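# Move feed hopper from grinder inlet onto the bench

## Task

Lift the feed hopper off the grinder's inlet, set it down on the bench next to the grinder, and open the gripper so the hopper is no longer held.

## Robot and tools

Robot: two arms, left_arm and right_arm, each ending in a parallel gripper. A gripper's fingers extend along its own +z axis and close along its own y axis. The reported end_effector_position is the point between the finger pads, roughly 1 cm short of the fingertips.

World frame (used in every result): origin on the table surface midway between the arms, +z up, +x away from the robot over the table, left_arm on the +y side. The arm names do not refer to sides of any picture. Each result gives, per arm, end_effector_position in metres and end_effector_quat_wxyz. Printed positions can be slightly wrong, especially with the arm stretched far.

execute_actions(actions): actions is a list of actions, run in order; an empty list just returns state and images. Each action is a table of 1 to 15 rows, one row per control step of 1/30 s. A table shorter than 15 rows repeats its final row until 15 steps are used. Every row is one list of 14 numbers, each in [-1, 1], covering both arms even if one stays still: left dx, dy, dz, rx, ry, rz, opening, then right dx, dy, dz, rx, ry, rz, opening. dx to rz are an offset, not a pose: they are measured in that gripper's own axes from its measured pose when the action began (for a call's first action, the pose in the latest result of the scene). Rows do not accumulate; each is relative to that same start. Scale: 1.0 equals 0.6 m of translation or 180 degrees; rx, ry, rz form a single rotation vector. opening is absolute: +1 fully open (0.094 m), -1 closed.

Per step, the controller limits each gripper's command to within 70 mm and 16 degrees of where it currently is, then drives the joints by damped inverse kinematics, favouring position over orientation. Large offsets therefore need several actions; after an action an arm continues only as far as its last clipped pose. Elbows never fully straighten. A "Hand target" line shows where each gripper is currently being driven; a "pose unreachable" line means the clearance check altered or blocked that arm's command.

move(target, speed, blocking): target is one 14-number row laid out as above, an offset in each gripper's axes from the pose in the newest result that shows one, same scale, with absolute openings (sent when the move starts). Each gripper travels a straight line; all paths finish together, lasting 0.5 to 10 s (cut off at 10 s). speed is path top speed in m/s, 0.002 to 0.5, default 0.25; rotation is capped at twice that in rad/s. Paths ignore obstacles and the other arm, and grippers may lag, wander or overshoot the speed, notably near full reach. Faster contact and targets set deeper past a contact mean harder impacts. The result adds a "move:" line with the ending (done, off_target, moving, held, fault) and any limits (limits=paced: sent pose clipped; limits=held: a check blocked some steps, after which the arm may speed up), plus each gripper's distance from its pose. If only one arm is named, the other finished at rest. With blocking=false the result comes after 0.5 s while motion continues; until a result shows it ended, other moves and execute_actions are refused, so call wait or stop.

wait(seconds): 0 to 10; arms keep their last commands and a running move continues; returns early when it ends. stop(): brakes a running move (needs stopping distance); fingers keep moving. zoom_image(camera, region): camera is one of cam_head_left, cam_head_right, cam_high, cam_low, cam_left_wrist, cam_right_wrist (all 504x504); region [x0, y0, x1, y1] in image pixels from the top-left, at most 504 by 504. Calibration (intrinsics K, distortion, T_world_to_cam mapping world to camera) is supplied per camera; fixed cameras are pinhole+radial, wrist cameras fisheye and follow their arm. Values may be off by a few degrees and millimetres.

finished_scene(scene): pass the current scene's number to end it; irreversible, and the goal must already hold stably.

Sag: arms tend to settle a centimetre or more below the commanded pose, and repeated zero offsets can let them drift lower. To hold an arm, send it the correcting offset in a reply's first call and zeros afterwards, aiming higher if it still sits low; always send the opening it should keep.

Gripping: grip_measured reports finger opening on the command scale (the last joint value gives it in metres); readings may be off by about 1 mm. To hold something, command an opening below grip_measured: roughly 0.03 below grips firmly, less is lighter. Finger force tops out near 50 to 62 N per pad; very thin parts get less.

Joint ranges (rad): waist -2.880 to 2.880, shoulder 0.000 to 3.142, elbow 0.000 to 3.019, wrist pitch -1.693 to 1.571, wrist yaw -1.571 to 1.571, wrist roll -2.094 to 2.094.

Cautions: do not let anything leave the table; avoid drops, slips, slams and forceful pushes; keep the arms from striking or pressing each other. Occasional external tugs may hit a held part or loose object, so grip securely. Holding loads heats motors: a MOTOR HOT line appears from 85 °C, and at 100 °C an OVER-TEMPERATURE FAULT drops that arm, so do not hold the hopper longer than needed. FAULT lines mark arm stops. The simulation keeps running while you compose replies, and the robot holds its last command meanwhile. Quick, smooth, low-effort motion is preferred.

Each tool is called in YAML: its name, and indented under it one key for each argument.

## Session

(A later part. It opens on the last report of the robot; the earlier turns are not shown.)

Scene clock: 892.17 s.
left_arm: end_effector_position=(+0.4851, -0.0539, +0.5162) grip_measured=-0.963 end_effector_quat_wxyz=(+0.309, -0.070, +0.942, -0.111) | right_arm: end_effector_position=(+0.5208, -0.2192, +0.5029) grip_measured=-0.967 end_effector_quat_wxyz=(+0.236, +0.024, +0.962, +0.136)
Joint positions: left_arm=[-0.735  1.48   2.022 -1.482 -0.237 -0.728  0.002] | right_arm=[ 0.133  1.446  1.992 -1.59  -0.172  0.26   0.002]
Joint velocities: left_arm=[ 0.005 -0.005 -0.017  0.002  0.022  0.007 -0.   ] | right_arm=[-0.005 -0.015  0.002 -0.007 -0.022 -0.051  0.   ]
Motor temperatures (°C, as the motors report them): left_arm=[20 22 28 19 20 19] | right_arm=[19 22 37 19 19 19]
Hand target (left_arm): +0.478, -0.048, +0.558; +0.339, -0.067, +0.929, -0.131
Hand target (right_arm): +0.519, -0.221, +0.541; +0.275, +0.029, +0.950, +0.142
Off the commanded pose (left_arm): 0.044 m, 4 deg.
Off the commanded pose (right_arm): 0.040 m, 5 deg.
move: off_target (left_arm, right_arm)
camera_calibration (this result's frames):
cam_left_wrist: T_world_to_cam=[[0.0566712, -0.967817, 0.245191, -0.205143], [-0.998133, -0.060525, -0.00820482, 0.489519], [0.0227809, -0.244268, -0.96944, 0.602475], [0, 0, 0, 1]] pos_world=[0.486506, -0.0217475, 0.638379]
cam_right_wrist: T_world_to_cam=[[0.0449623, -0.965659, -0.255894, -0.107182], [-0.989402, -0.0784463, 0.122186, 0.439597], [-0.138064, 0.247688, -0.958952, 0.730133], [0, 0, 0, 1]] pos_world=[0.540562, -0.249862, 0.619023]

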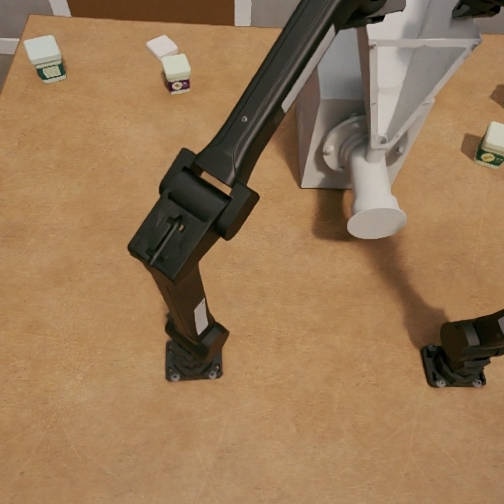

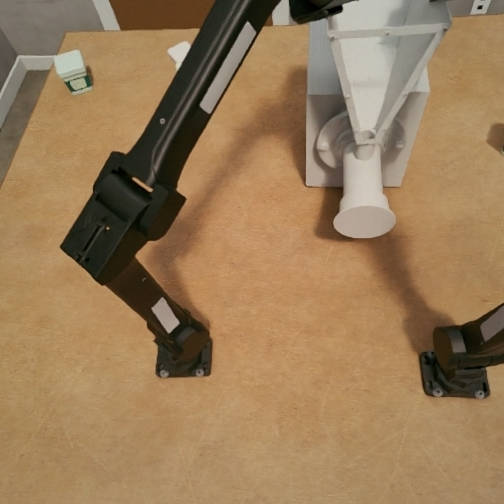

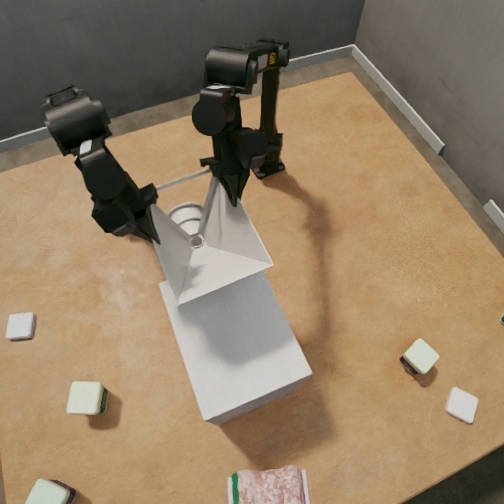

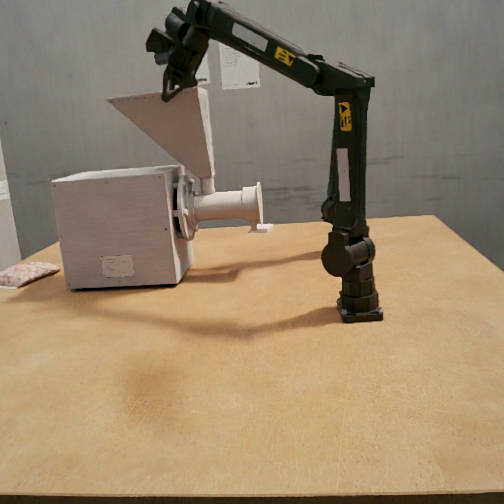

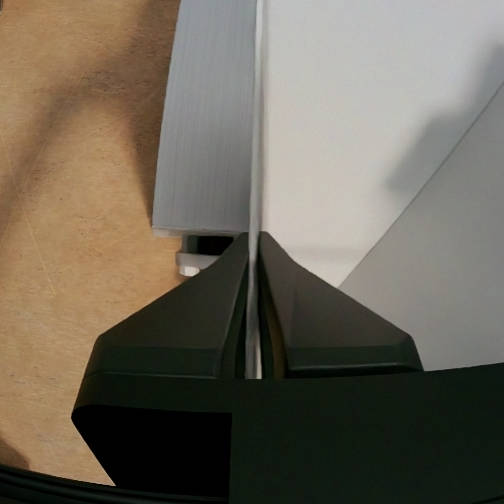

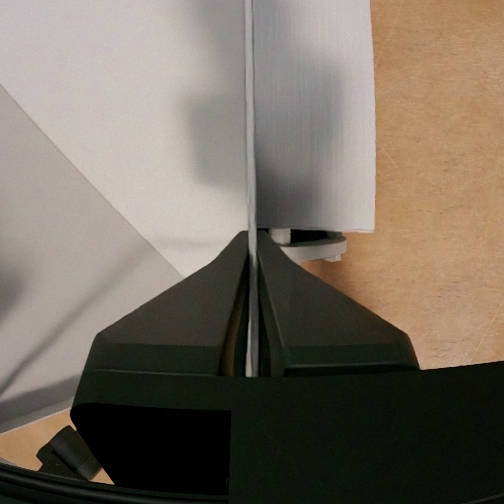

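move:
  target: [-0.008,-0.004,-0.022,0.0086,-0.0102,0.001,-1,-0.008,0.002,-0.014,0,-0.02,0,-1]
  speed: 0.03

zoom_image:
  camera: "cam_high"
  region: [140, 170, 280, 310]

zoom_image:
  camera: "cam_head_left"
  region: [300, 60, 460, 250]

zoom_image:
  camera: "cam_head_right"
  region: [290, 60, 450, 250]

Scene clock: 902.53 s.
left_arm: end_effector_position=(+0.4859, -0.0550, +0.5155) grip_measured=-0.963 end_effector_quat_wxyz=(+0.311, -0.069, +0.941, -0.114) | right_arm: end_effector_position=(+0.5208, -0.2203, +0.5021) grip_measured=-0.967 end_effector_quat_wxyz=(+0.247, +0.025, +0.959, +0.136)
Joint positions: left_arm=[-0.735  1.477  2.013 -1.468 -0.234 -0.727  0.002] | right_arm=[ 0.133  1.427  1.962 -1.557 -0.168  0.264  0.002]
Joint velocities: left_arm=[-0.015 -0.005  0.012  0.017  0.022 -0.051  0.   ] | right_arm=[-0.005 -0.005 -0.022 -0.002 -0.022  0.022 -0.001]
Motor temperatures (°C, as the motors report them): left_arm=[20 22 30 19 20 19] | right_arm=[19 22 39 19 19 19]
Hand target (left_arm): +0.481, -0.053, +0.530; +0.325, -0.066, +0.936, -0.122
Hand target (right_arm): +0.521, -0.221, +0.513; +0.266, +0.028, +0.954, +0.135
Off the commanded pose (left_arm): 0.015 m, 2 deg.
Off the commanded pose (right_arm): 0.010 m, 2 deg.
move: off_target (left_arm)
camera_calibration (this result's frames):
cam_left_wrist: T_world_to_cam=[[0.0534544, -0.966461, 0.25119, -0.20752], [-0.998192, -0.0586362, -0.0131846, 0.492918], [0.0274712, -0.250031, -0.967848, 0.598119], [0, 0, 0, 1]] pos_world=[0.486688, -0.0221086, 0.637514]
cam_right_wrist: T_world_to_cam=[[0.0449646, -0.965475, -0.256587, -0.108041], [-0.992283, -0.0728735, 0.100316, 0.453346], [-0.115551, 0.250097, -0.961301, 0.719687], [0, 0, 0, 1]] pos_world=[0.537866, -0.251266, 0.618636]

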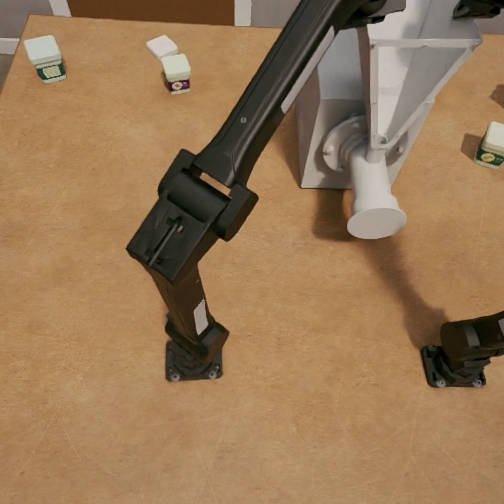

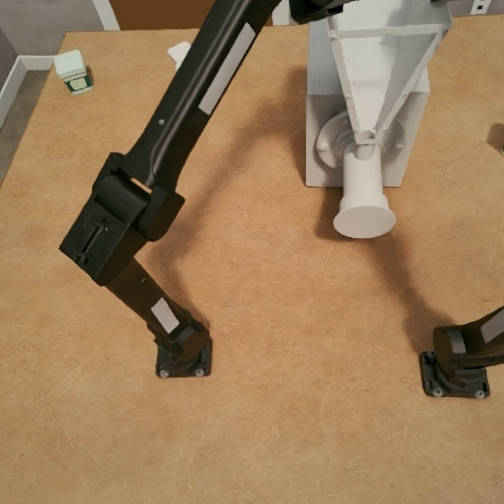

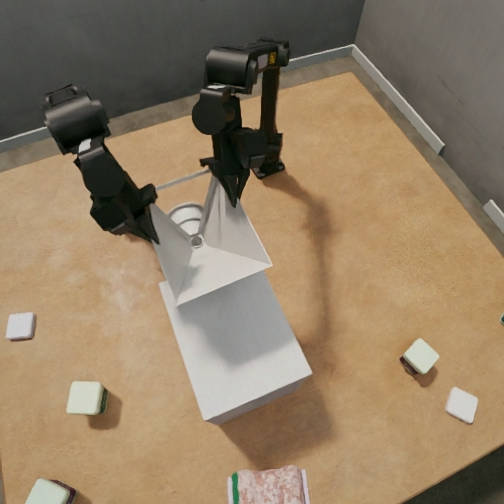

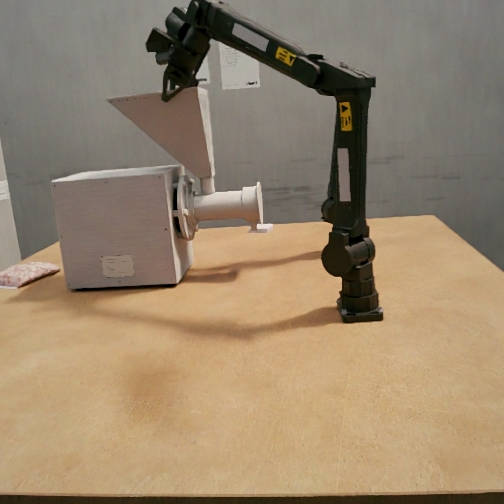

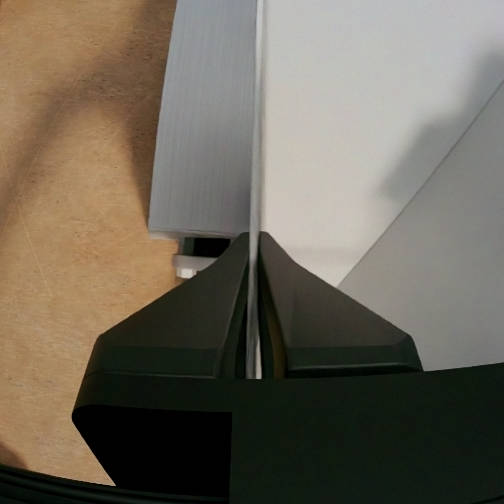

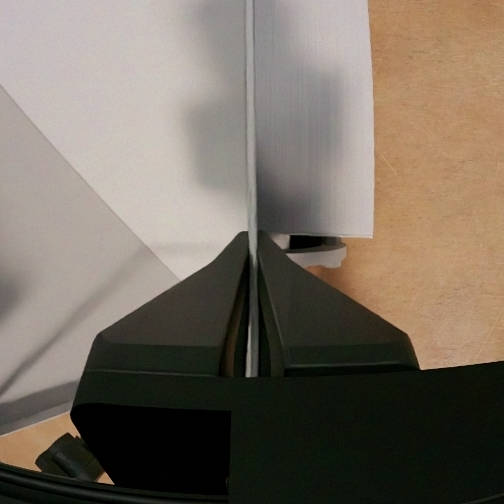

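Region (140, 170, 280, 310) of cam_high's 504x504 image, scaled by 3.600, with more detail than that image has.

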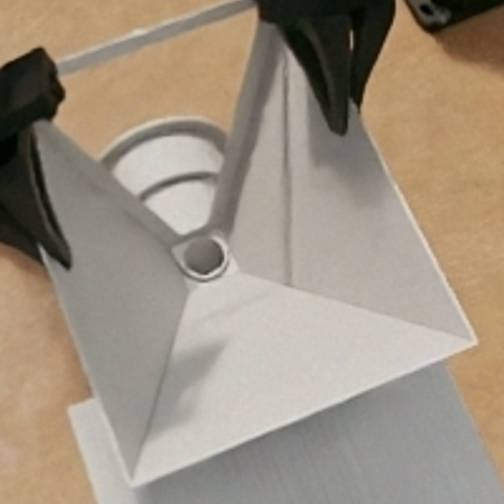

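Region (300, 60, 460, 250) of cam_head_left's 504x504 image, scaled by 2.653, with more detail than that image has; it fills the left 424 columns of this view, and the rest is white.

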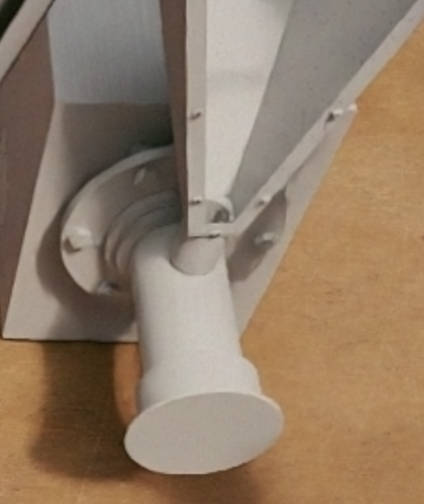

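Region (290, 60, 450, 250) of cam_head_right's 504x504 image, scaled by 2.653, with more detail than that image has; it fills the left 424 columns of this view, and the rest is white.

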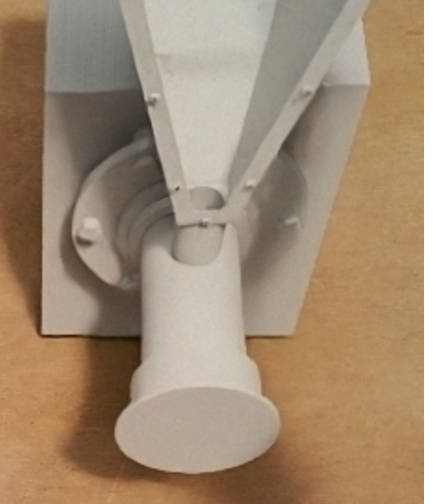

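move:
  target: [0.0057,0.0117,-0.0401,-0.021,-0.020,-0.033,-1,-0.0208,0.0266,-0.0016,-0.021,0.0,-0.0375,-1]
  speed: 0.03

Scene clock: 936.63 s.
left_arm: end_effector_position=(+0.4762, -0.0486, +0.5162) grip_measured=-0.963 end_effector_quat_wxyz=(+0.321, -0.118, +0.935, -0.091) | right_arm: end_effector_position=(+0.5279, -0.2111, +0.5017) grip_measured=-0.967 end_effector_quat_wxyz=(+0.246, -0.024, +0.956, +0.155)
Joint positions: left_arm=[-0.767  1.468  2.009 -1.505 -0.329 -0.838  0.002] | right_arm=[ 0.126  1.45   1.98  -1.554 -0.234  0.172  0.002]
Joint velocities: left_arm=[ 0.005 -0.015 -0.007 -0.002 -0.007  0.037 -0.001] | right_arm=[ 0.005 -0.015 -0.017  0.017 -0.051 -0.022  0.001]
Motor temperatures (°C, as the motors report them): left_arm=[20 23 28 19 20 19] | right_arm=[19 22 36 19 19 19]
Hand target (left_arm): +0.468, -0.044, +0.530; +0.332, -0.131, +0.929, -0.098
Hand target (right_arm): +0.531, -0.207, +0.513; +0.256, -0.039, +0.954, +0.153
Off the commanded pose (left_arm): 0.017 m, 2 deg.
Off the commanded pose (right_arm): 0.013 m, 2 deg.
move: off_target (left_arm, right_arm)
camera_calibration (this result's frames):
cam_left_wrist: T_world_to_cam=[[0.157063, -0.958127, 0.239425, -0.243813], [-0.985701, -0.167067, -0.0219469, 0.476916], [0.061028, -0.232554, -0.970667, 0.586977], [0, 0, 0, 1]] pos_world=[0.472568, -0.0174226, 0.638601]
cam_right_wrist: T_world_to_cam=[[0.149131, -0.952093, -0.266982, -0.146505], [-0.980491, -0.177349, 0.084766, 0.44061], [-0.128054, 0.249132, -0.959966, 0.723555], [0, 0, 0, 1]] pos_world=[0.546517, -0.241606, 0.618125]

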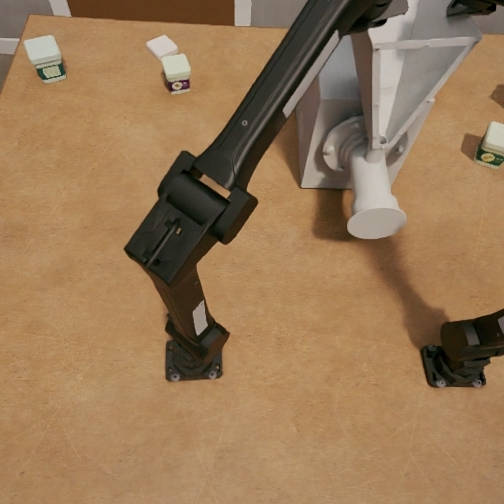

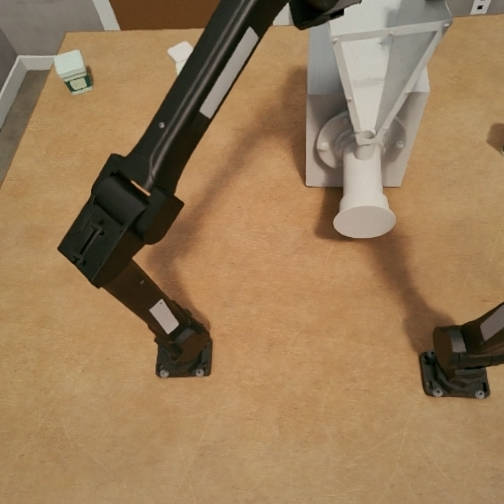

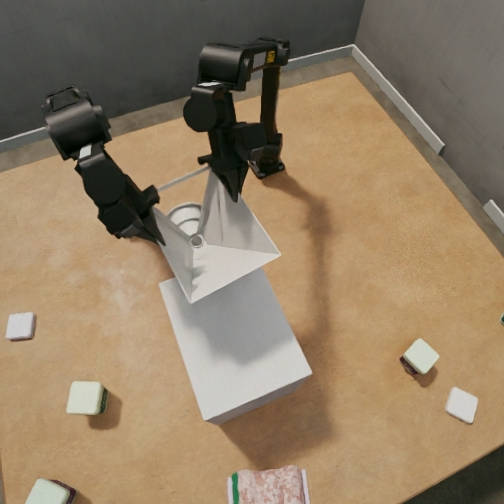

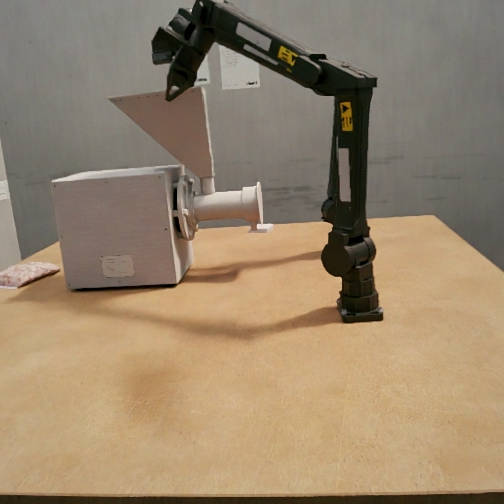

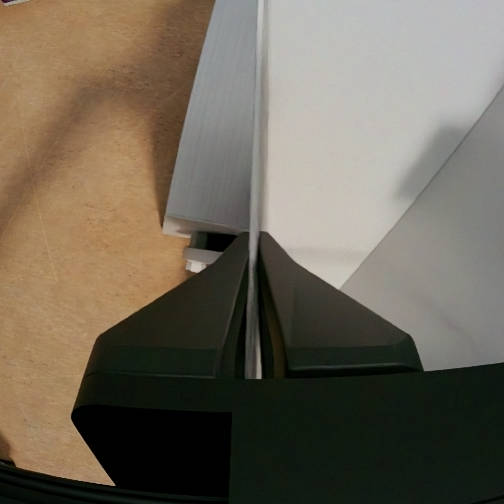

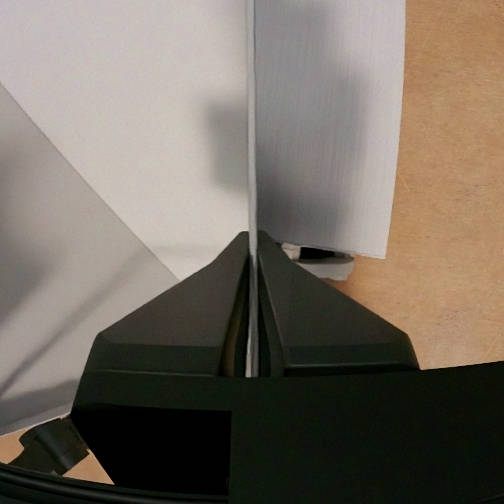

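move:
  target: [0.0183,0.0216,-0.0505,-0.051,-0.030,-0.069,-1,-0.0283,0.0490,0.0111,-0.042,0.017,-0.074,-1]
  speed: 0.04

Scene clock: 972.13 s.
left_arm: end_effector_position=(+0.4484, -0.0367, +0.5161) grip_measured=-0.962 end_effector_quat_wxyz=(+0.335, -0.243, +0.909, -0.045) | right_arm: end_effector_position=(+0.5425, -0.1840, +0.5020) grip_measured=-0.967 end_effector_quat_wxyz=(+0.229, -0.150, +0.942, +0.194)
Joint positions: left_arm=[-0.847  1.47   2.023 -1.648 -0.521 -1.163  0.002] | right_arm=[ 0.128  1.547  2.09  -1.624 -0.379 -0.062  0.002]
Joint velocities: left_arm=[-0.015 -0.015 -0.002 -0.007  0.007  0.022  0.   ] | right_arm=[-0.005  0.024 -0.002 -0.012  0.081 -0.022 -0.   ]
Motor temperatures (°C, as the motors report them): left_arm=[20 23 28 19 21 19] | right_arm=[19 22 38 19 19 19]
Hand target (left_arm): +0.447, -0.035, +0.530; +0.343, -0.247, +0.905, -0.045
Hand target (right_arm): +0.542, -0.182, +0.513; +0.236, -0.155, +0.941, +0.187
Off the commanded pose (left_arm): 0.014 m, 1 deg.
Off the commanded pose (right_arm): 0.011 m, 1 deg.
move: off_target (left_arm, right_arm)
camera_calibration (this result's frames):
cam_left_wrist: T_world_to_cam=[[0.40664, -0.882083, 0.23785, -0.336316], [-0.904199, -0.425812, -0.0332905, 0.411308], [0.130645, -0.201527, -0.970731, 0.561346], [0, 0, 0, 1]] pos_world=[0.435327, -0.0083923, 0.638602]
cam_right_wrist: T_world_to_cam=[[0.39748, -0.874245, -0.278757, -0.237329], [-0.899679, -0.431058, 0.0690414, 0.377114], [-0.180519, 0.223349, -0.957877, 0.741594], [0, 0, 0, 1]] pos_world=[0.567487, -0.210561, 0.618162]

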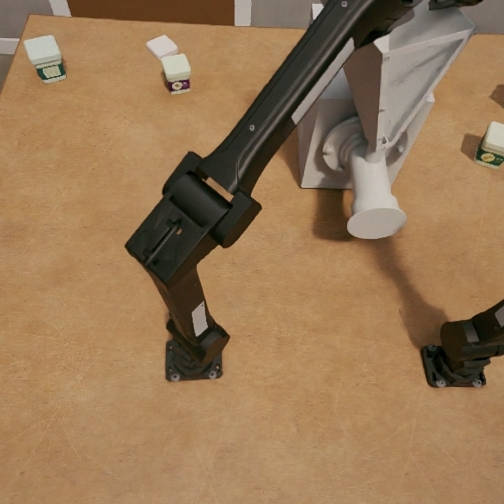

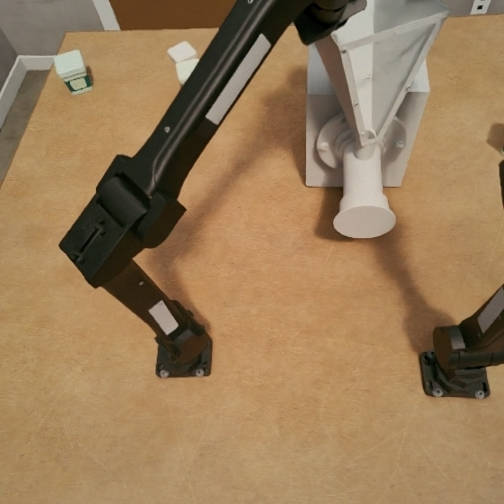

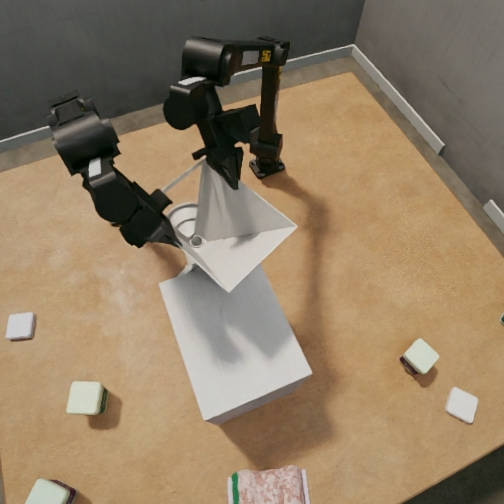

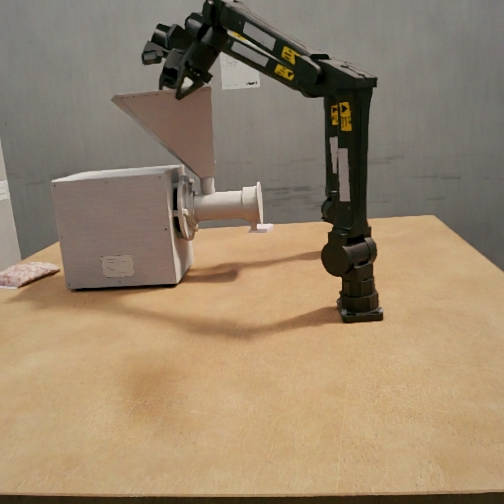

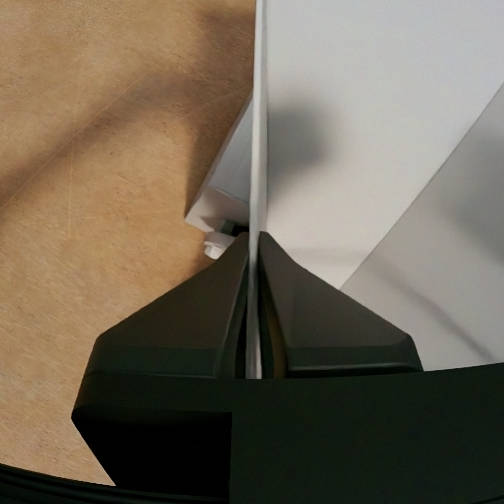

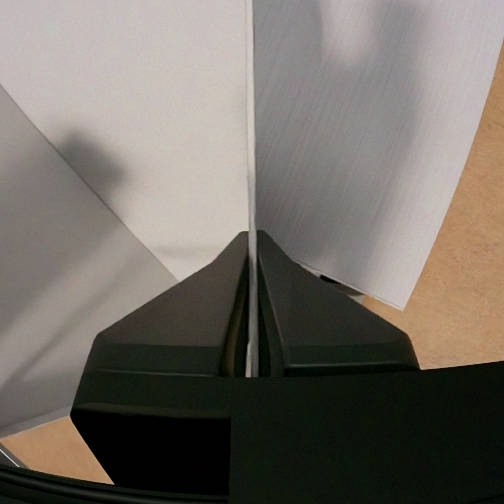

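move:
  target: [-0.0382,-0.0159,-0.0501,0,-0.006,0,-1,-0.0294,0.0178,-0.0492,0,-0.006,0,-1]
  speed: 0.03

Scene clock: 983.23 s.
left_arm: end_effector_position=(+0.4483, -0.0361, +0.5169) grip_measured=-0.951 end_effector_quat_wxyz=(+0.327, -0.241, +0.913, -0.029) | right_arm: end_effector_position=(+0.5427, -0.1830, +0.5030) grip_measured=-0.967 end_effector_quat_wxyz=(+0.206, -0.154, +0.946, +0.196)
Joint positions: left_arm=[-0.848  1.498  2.066 -1.702 -0.525 -1.167  0.002] | right_arm=[ 0.127  1.59   2.161 -1.702 -0.386 -0.078  0.002]
Joint velocities: left_arm=[-0.005 -0.005 -0.007  0.002  0.066 -0.051 -0.001] | right_arm=[-0.005 -0.015 -0.002  0.012 -0.007 -0.007 -0.   ]
Motor temperatures (°C, as the motors report them): left_arm=[20 23 29 19 21 19] | right_arm=[19 22 38 19 19 19]
Hand target (left_arm): +0.446, -0.035, +0.553; +0.354, -0.239, +0.903, -0.055
Hand target (right_arm): +0.540, -0.184, +0.537; +0.241, -0.148, +0.939, +0.196
Off the commanded pose (left_arm): 0.038 m, 3 deg.
Off the commanded pose (right_arm): 0.035 m, 4 deg.
joint sent to its limit (left arm) — the command would take joint 4 (wrist pitch) past its lower limit, so that joint was sent only as far as its limit.
joint sent to its limit (right arm) — the command would take joint 4 (wrist pitch) past its lower limit, so that joint was sent only as far as its limit.
move: off_target (left_arm, right_arm)
camera_calibration (this result's frames):
cam_left_wrist: T_world_to_cam=[[0.416115, -0.886047, 0.204374, -0.323019], [-0.902933, -0.4292, -0.0223484, 0.40518], [0.107519, -0.175236, -0.978638, 0.577639], [0, 0, 0, 1]] pos_world=[0.438157, -0.0110837, 0.640371]
cam_right_wrist: T_world_to_cam=[[0.398792, -0.869945, -0.290105, -0.230453], [-0.888774, -0.444589, 0.111448, 0.347884], [-0.225931, 0.213394, -0.950483, 0.761477], [0, 0, 0, 1]] pos_world=[0.573135, -0.20831, 0.618145]

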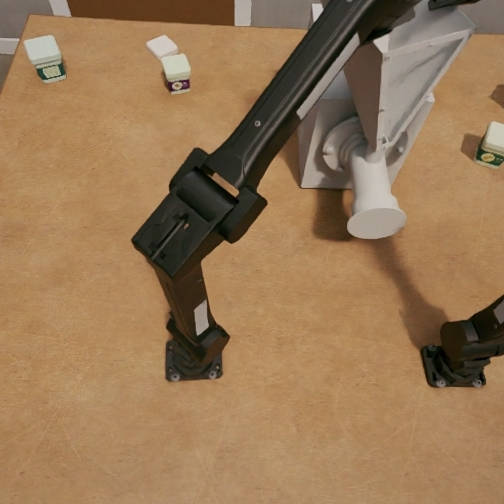

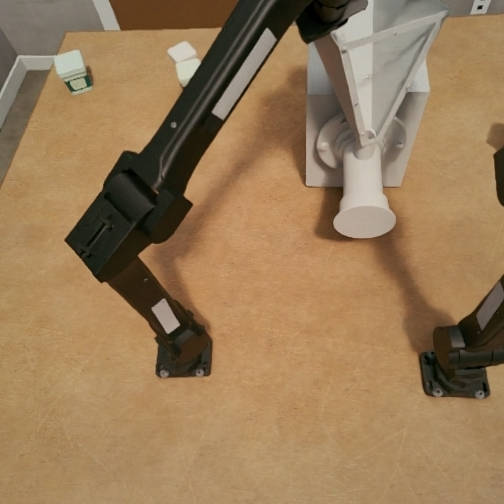

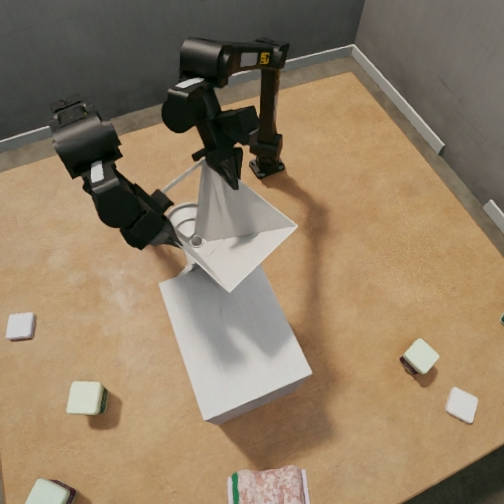

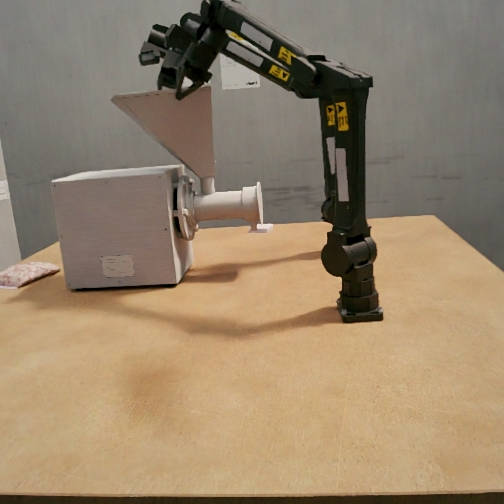

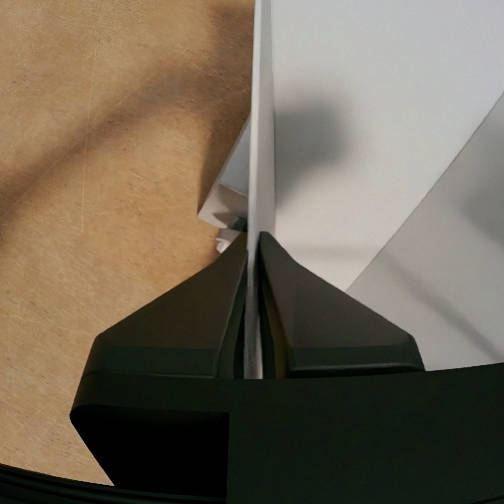

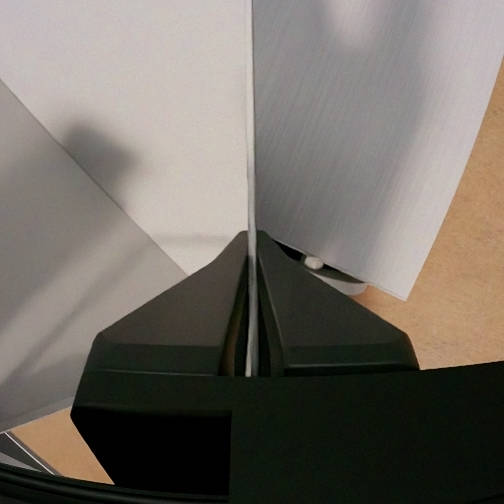

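move:
  target: [-0.012,-0.005,-0.017,0,-0.022,0,-1,-0.009,0.005,-0.015,0,-0.028,0,-1]
  speed: 0.03

zoom_image:
  camera: "cam_low"
  region: [170, 150, 250, 220]

zoom_image:
  camera: "cam_head_right"
  region: [320, 100, 420, 190]

zoom_image:
  camera: "cam_high"
  region: [160, 200, 240, 270]

Scene clock: 1016.97 s.
left_arm: end_effector_position=(+0.4471, -0.0374, +0.5180) grip_measured=-0.951 end_effector_quat_wxyz=(+0.340, -0.243, +0.908, -0.021) | right_arm: end_effector_position=(+0.5432, -0.1835, +0.5023) grip_measured=-0.967 end_effector_quat_wxyz=(+0.229, -0.155, +0.940, +0.200)
Joint positions: left_arm=[-0.863  1.498  2.061 -1.702 -0.564 -1.181  0.002] | right_arm=[ 0.124  1.55   2.093 -1.625 -0.395 -0.072  0.002]
Joint velocities: left_arm=[-0.005 -0.024 -0.027 -0.022 -0.022  0.007  0.   ] | right_arm=[ 0.015 -0.015  0.007 -0.007  0.007 -0.051 -0.   ]
Motor temperatures (°C, as the motors report them): left_arm=[20 23 32 19 21 19] | right_arm=[19 23 41 19 19 19]
Hand target (left_arm): +0.448, -0.036, +0.530; +0.359, -0.242, +0.901, -0.022
Hand target (right_arm): +0.543, -0.183, +0.514; +0.247, -0.146, +0.936, +0.202
Off the commanded pose (left_arm): 0.012 m, 2 deg.
Off the commanded pose (right_arm): 0.012 m, 2 deg.
move: off_target (left_arm, right_arm)
camera_calibration (this result's frames):
cam_left_wrist: T_world_to_cam=[[0.421774, -0.885025, 0.197074, -0.32265], [-0.896985, -0.439013, -0.0518196, 0.41584], [0.13238, -0.154916, -0.979018, 0.568501], [0, 0, 0, 1]] pos_world=[0.433829, -0.0149239, 0.641707]
cam_right_wrist: T_world_to_cam=[[0.407943, -0.866708, -0.287054, -0.237223], [-0.894602, -0.442261, 0.0639781, 0.375673], [-0.182403, 0.230699, -0.955776, 0.743233], [0, 0, 0, 1]] pos_world=[0.568419, -0.210921, 0.618233]

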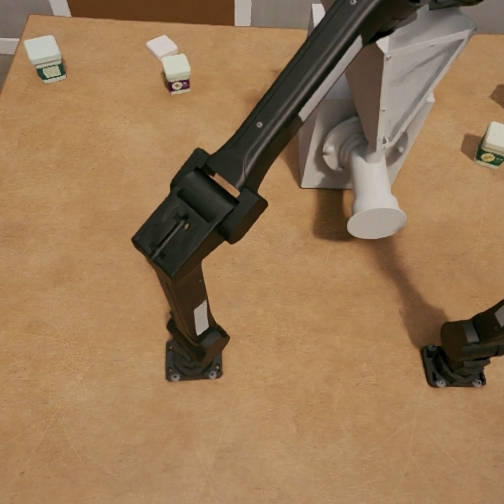

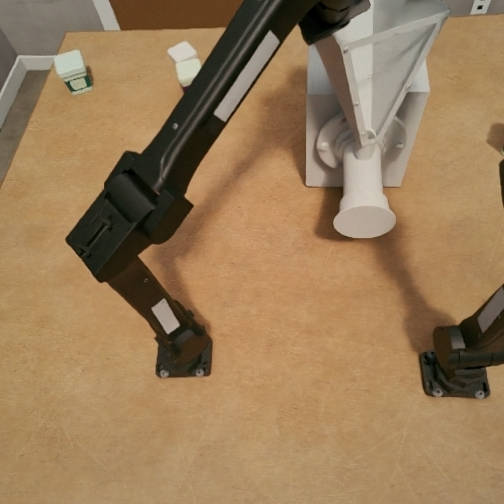

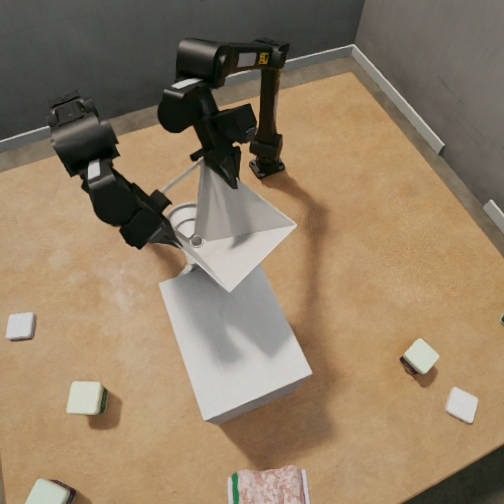

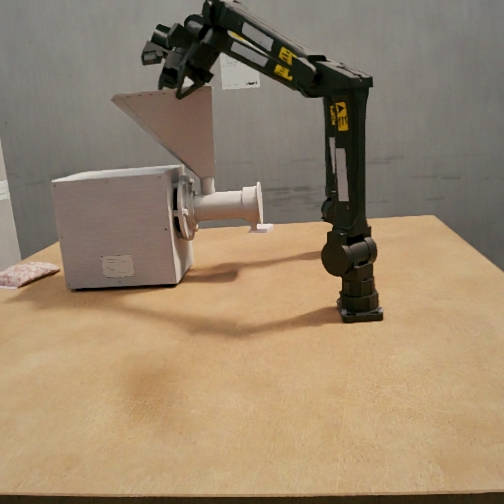

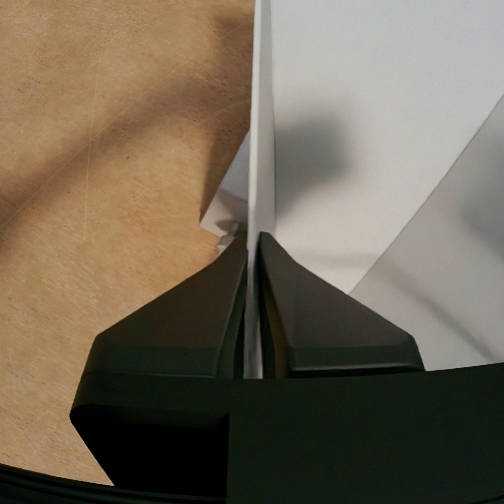

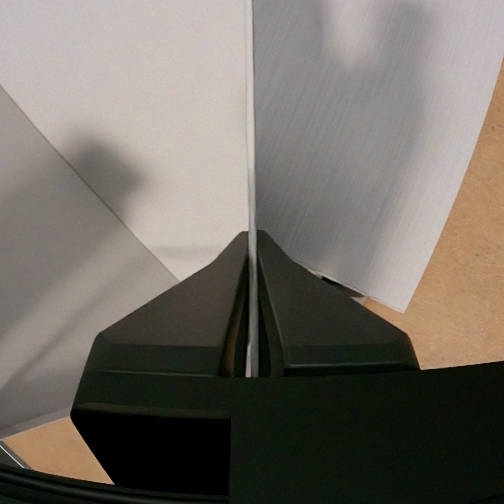

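Region (170, 150, 250, 220) of cam_low's 504x504 image, scaled by 6.300, with more detail than that image has; it fills the top 441 rows of this view, and the rest is white.

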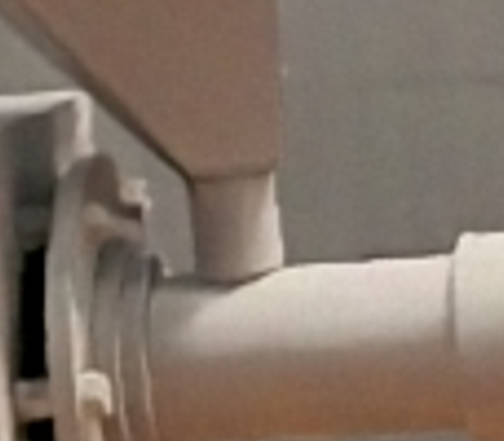

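Region (320, 100, 420, 190) of cam_head_right's 504x504 image, scaled by 5.040, with more detail than that image has; it fills the top 454 rows of this view, and the rest is white.

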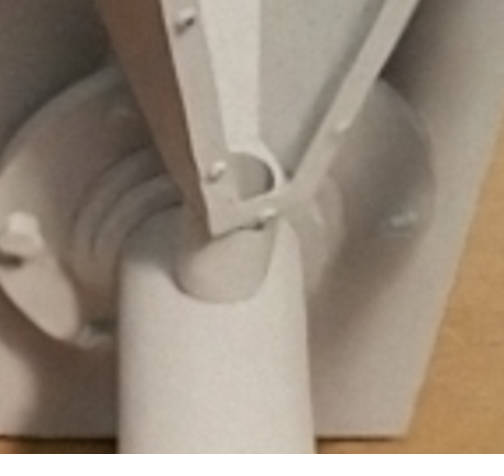

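Region (160, 200, 240, 270) of cam_high's 504x504 image, scaled by 6.300, with more detail than that image has; it fills the top 441 rows of this view, and the rest is white.

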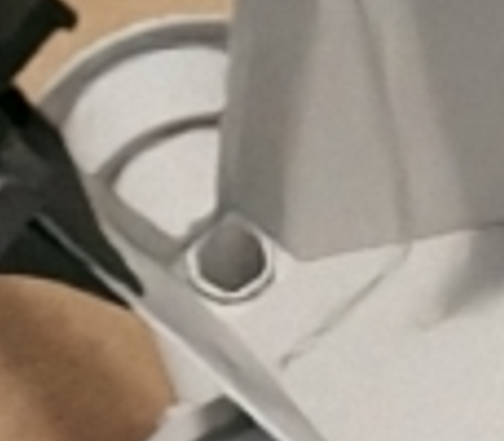

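execute_actions:
  actions:
    - [[0,0,-0.012,0,-0.01,0,0.3,0,0,-0.012,0,-0.01,0,0.3]]
    - [[0,0,-0.012,0,-0.01,0,0.3,0,0,-0.012,0,-0.01,0,0.3]]

Scene clock: 1052.83 s.
left_arm: end_effector_position=(+0.4487, -0.0338, +0.5182) grip_measured=+0.297 end_effector_quat_wxyz=(+0.362, -0.241, +0.900, +0.001) | right_arm: end_effector_position=(+0.5373, -0.1836, +0.5045) grip_measured=+0.298 end_effector_quat_wxyz=(+0.241, -0.157, +0.936, +0.203)
Joint positions: left_arm=[-0.876  1.498  2.047 -1.702 -0.631 -1.183  0.061] | right_arm=[ 0.123  1.516  2.05  -1.59  -0.401 -0.072  0.061]
Joint velocities: left_arm=[ 0.015 -0.005 -0.007 -0.012 -0.022 -0.007 -0.   ] | right_arm=[-0.015 -0.015  0.002 -0.007 -0.139  0.051  0.   ]
Motor temperatures (°C, as the motors report them): left_arm=[20 23 29 19 24 19] | right_arm=[19 23 37 19 19 19]
Hand target (left_arm): +0.444, -0.036, +0.523; +0.366, -0.242, +0.899, -0.006
Hand target (right_arm): +0.538, -0.187, +0.509; +0.250, -0.153, +0.934, +0.203
Off the commanded pose (left_arm): 0.008 m, 1 deg.
Off the commanded pose (right_arm): 0.006 m, 1 deg.
camera_calibration (this result's frames):
cam_left_wrist: T_world_to_cam=[[0.430164, -0.887491, 0.165286, -0.30758], [-0.886996, -0.449569, -0.105481, 0.441777], [0.167921, -0.101234, -0.980589, 0.555633], [0, 0, 0, 1]] pos_world=[0.430862, -0.0181164, 0.642285]
cam_right_wrist: T_world_to_cam=[[0.417038, -0.86307, -0.284937, -0.239581], [-0.894874, -0.44475, 0.0373911, 0.383274], [-0.158997, 0.239389, -0.957817, 0.734354], [0, 0, 0, 1]] pos_world=[0.559657, -0.212111, 0.62078]

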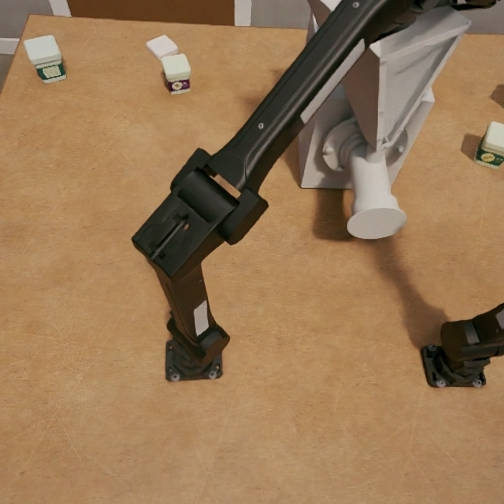

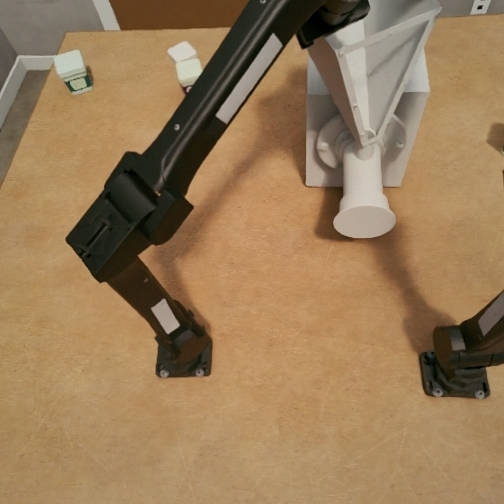

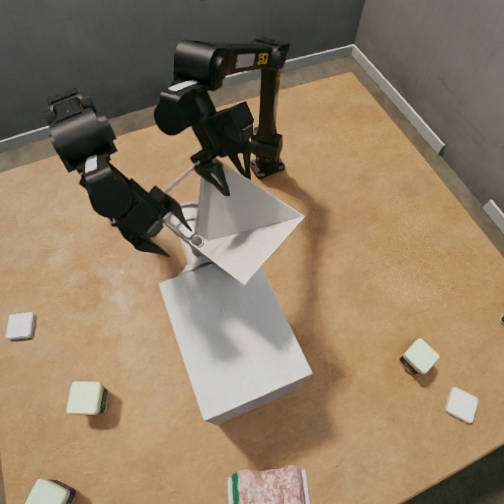

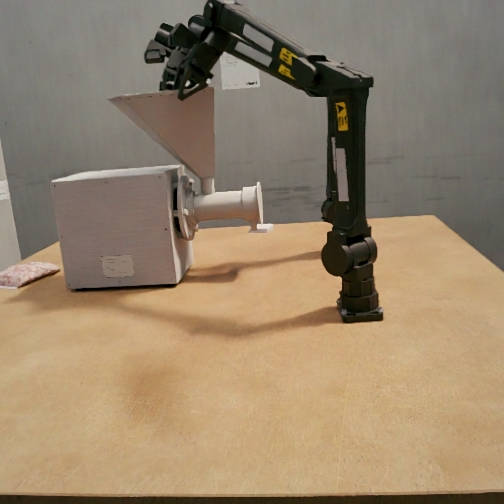

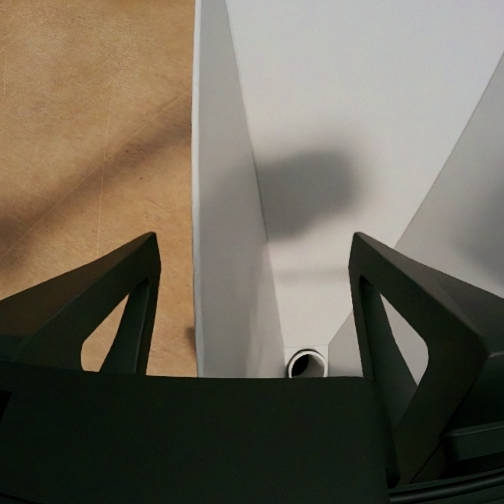

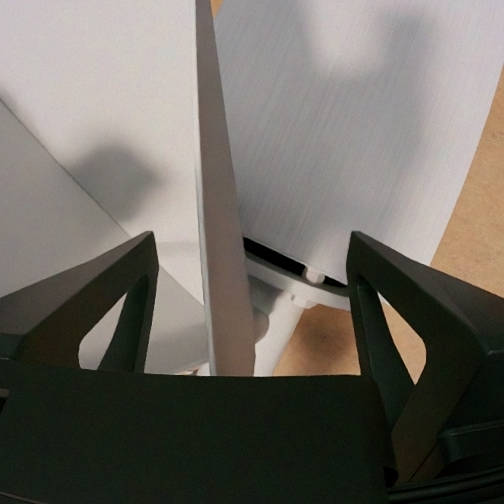

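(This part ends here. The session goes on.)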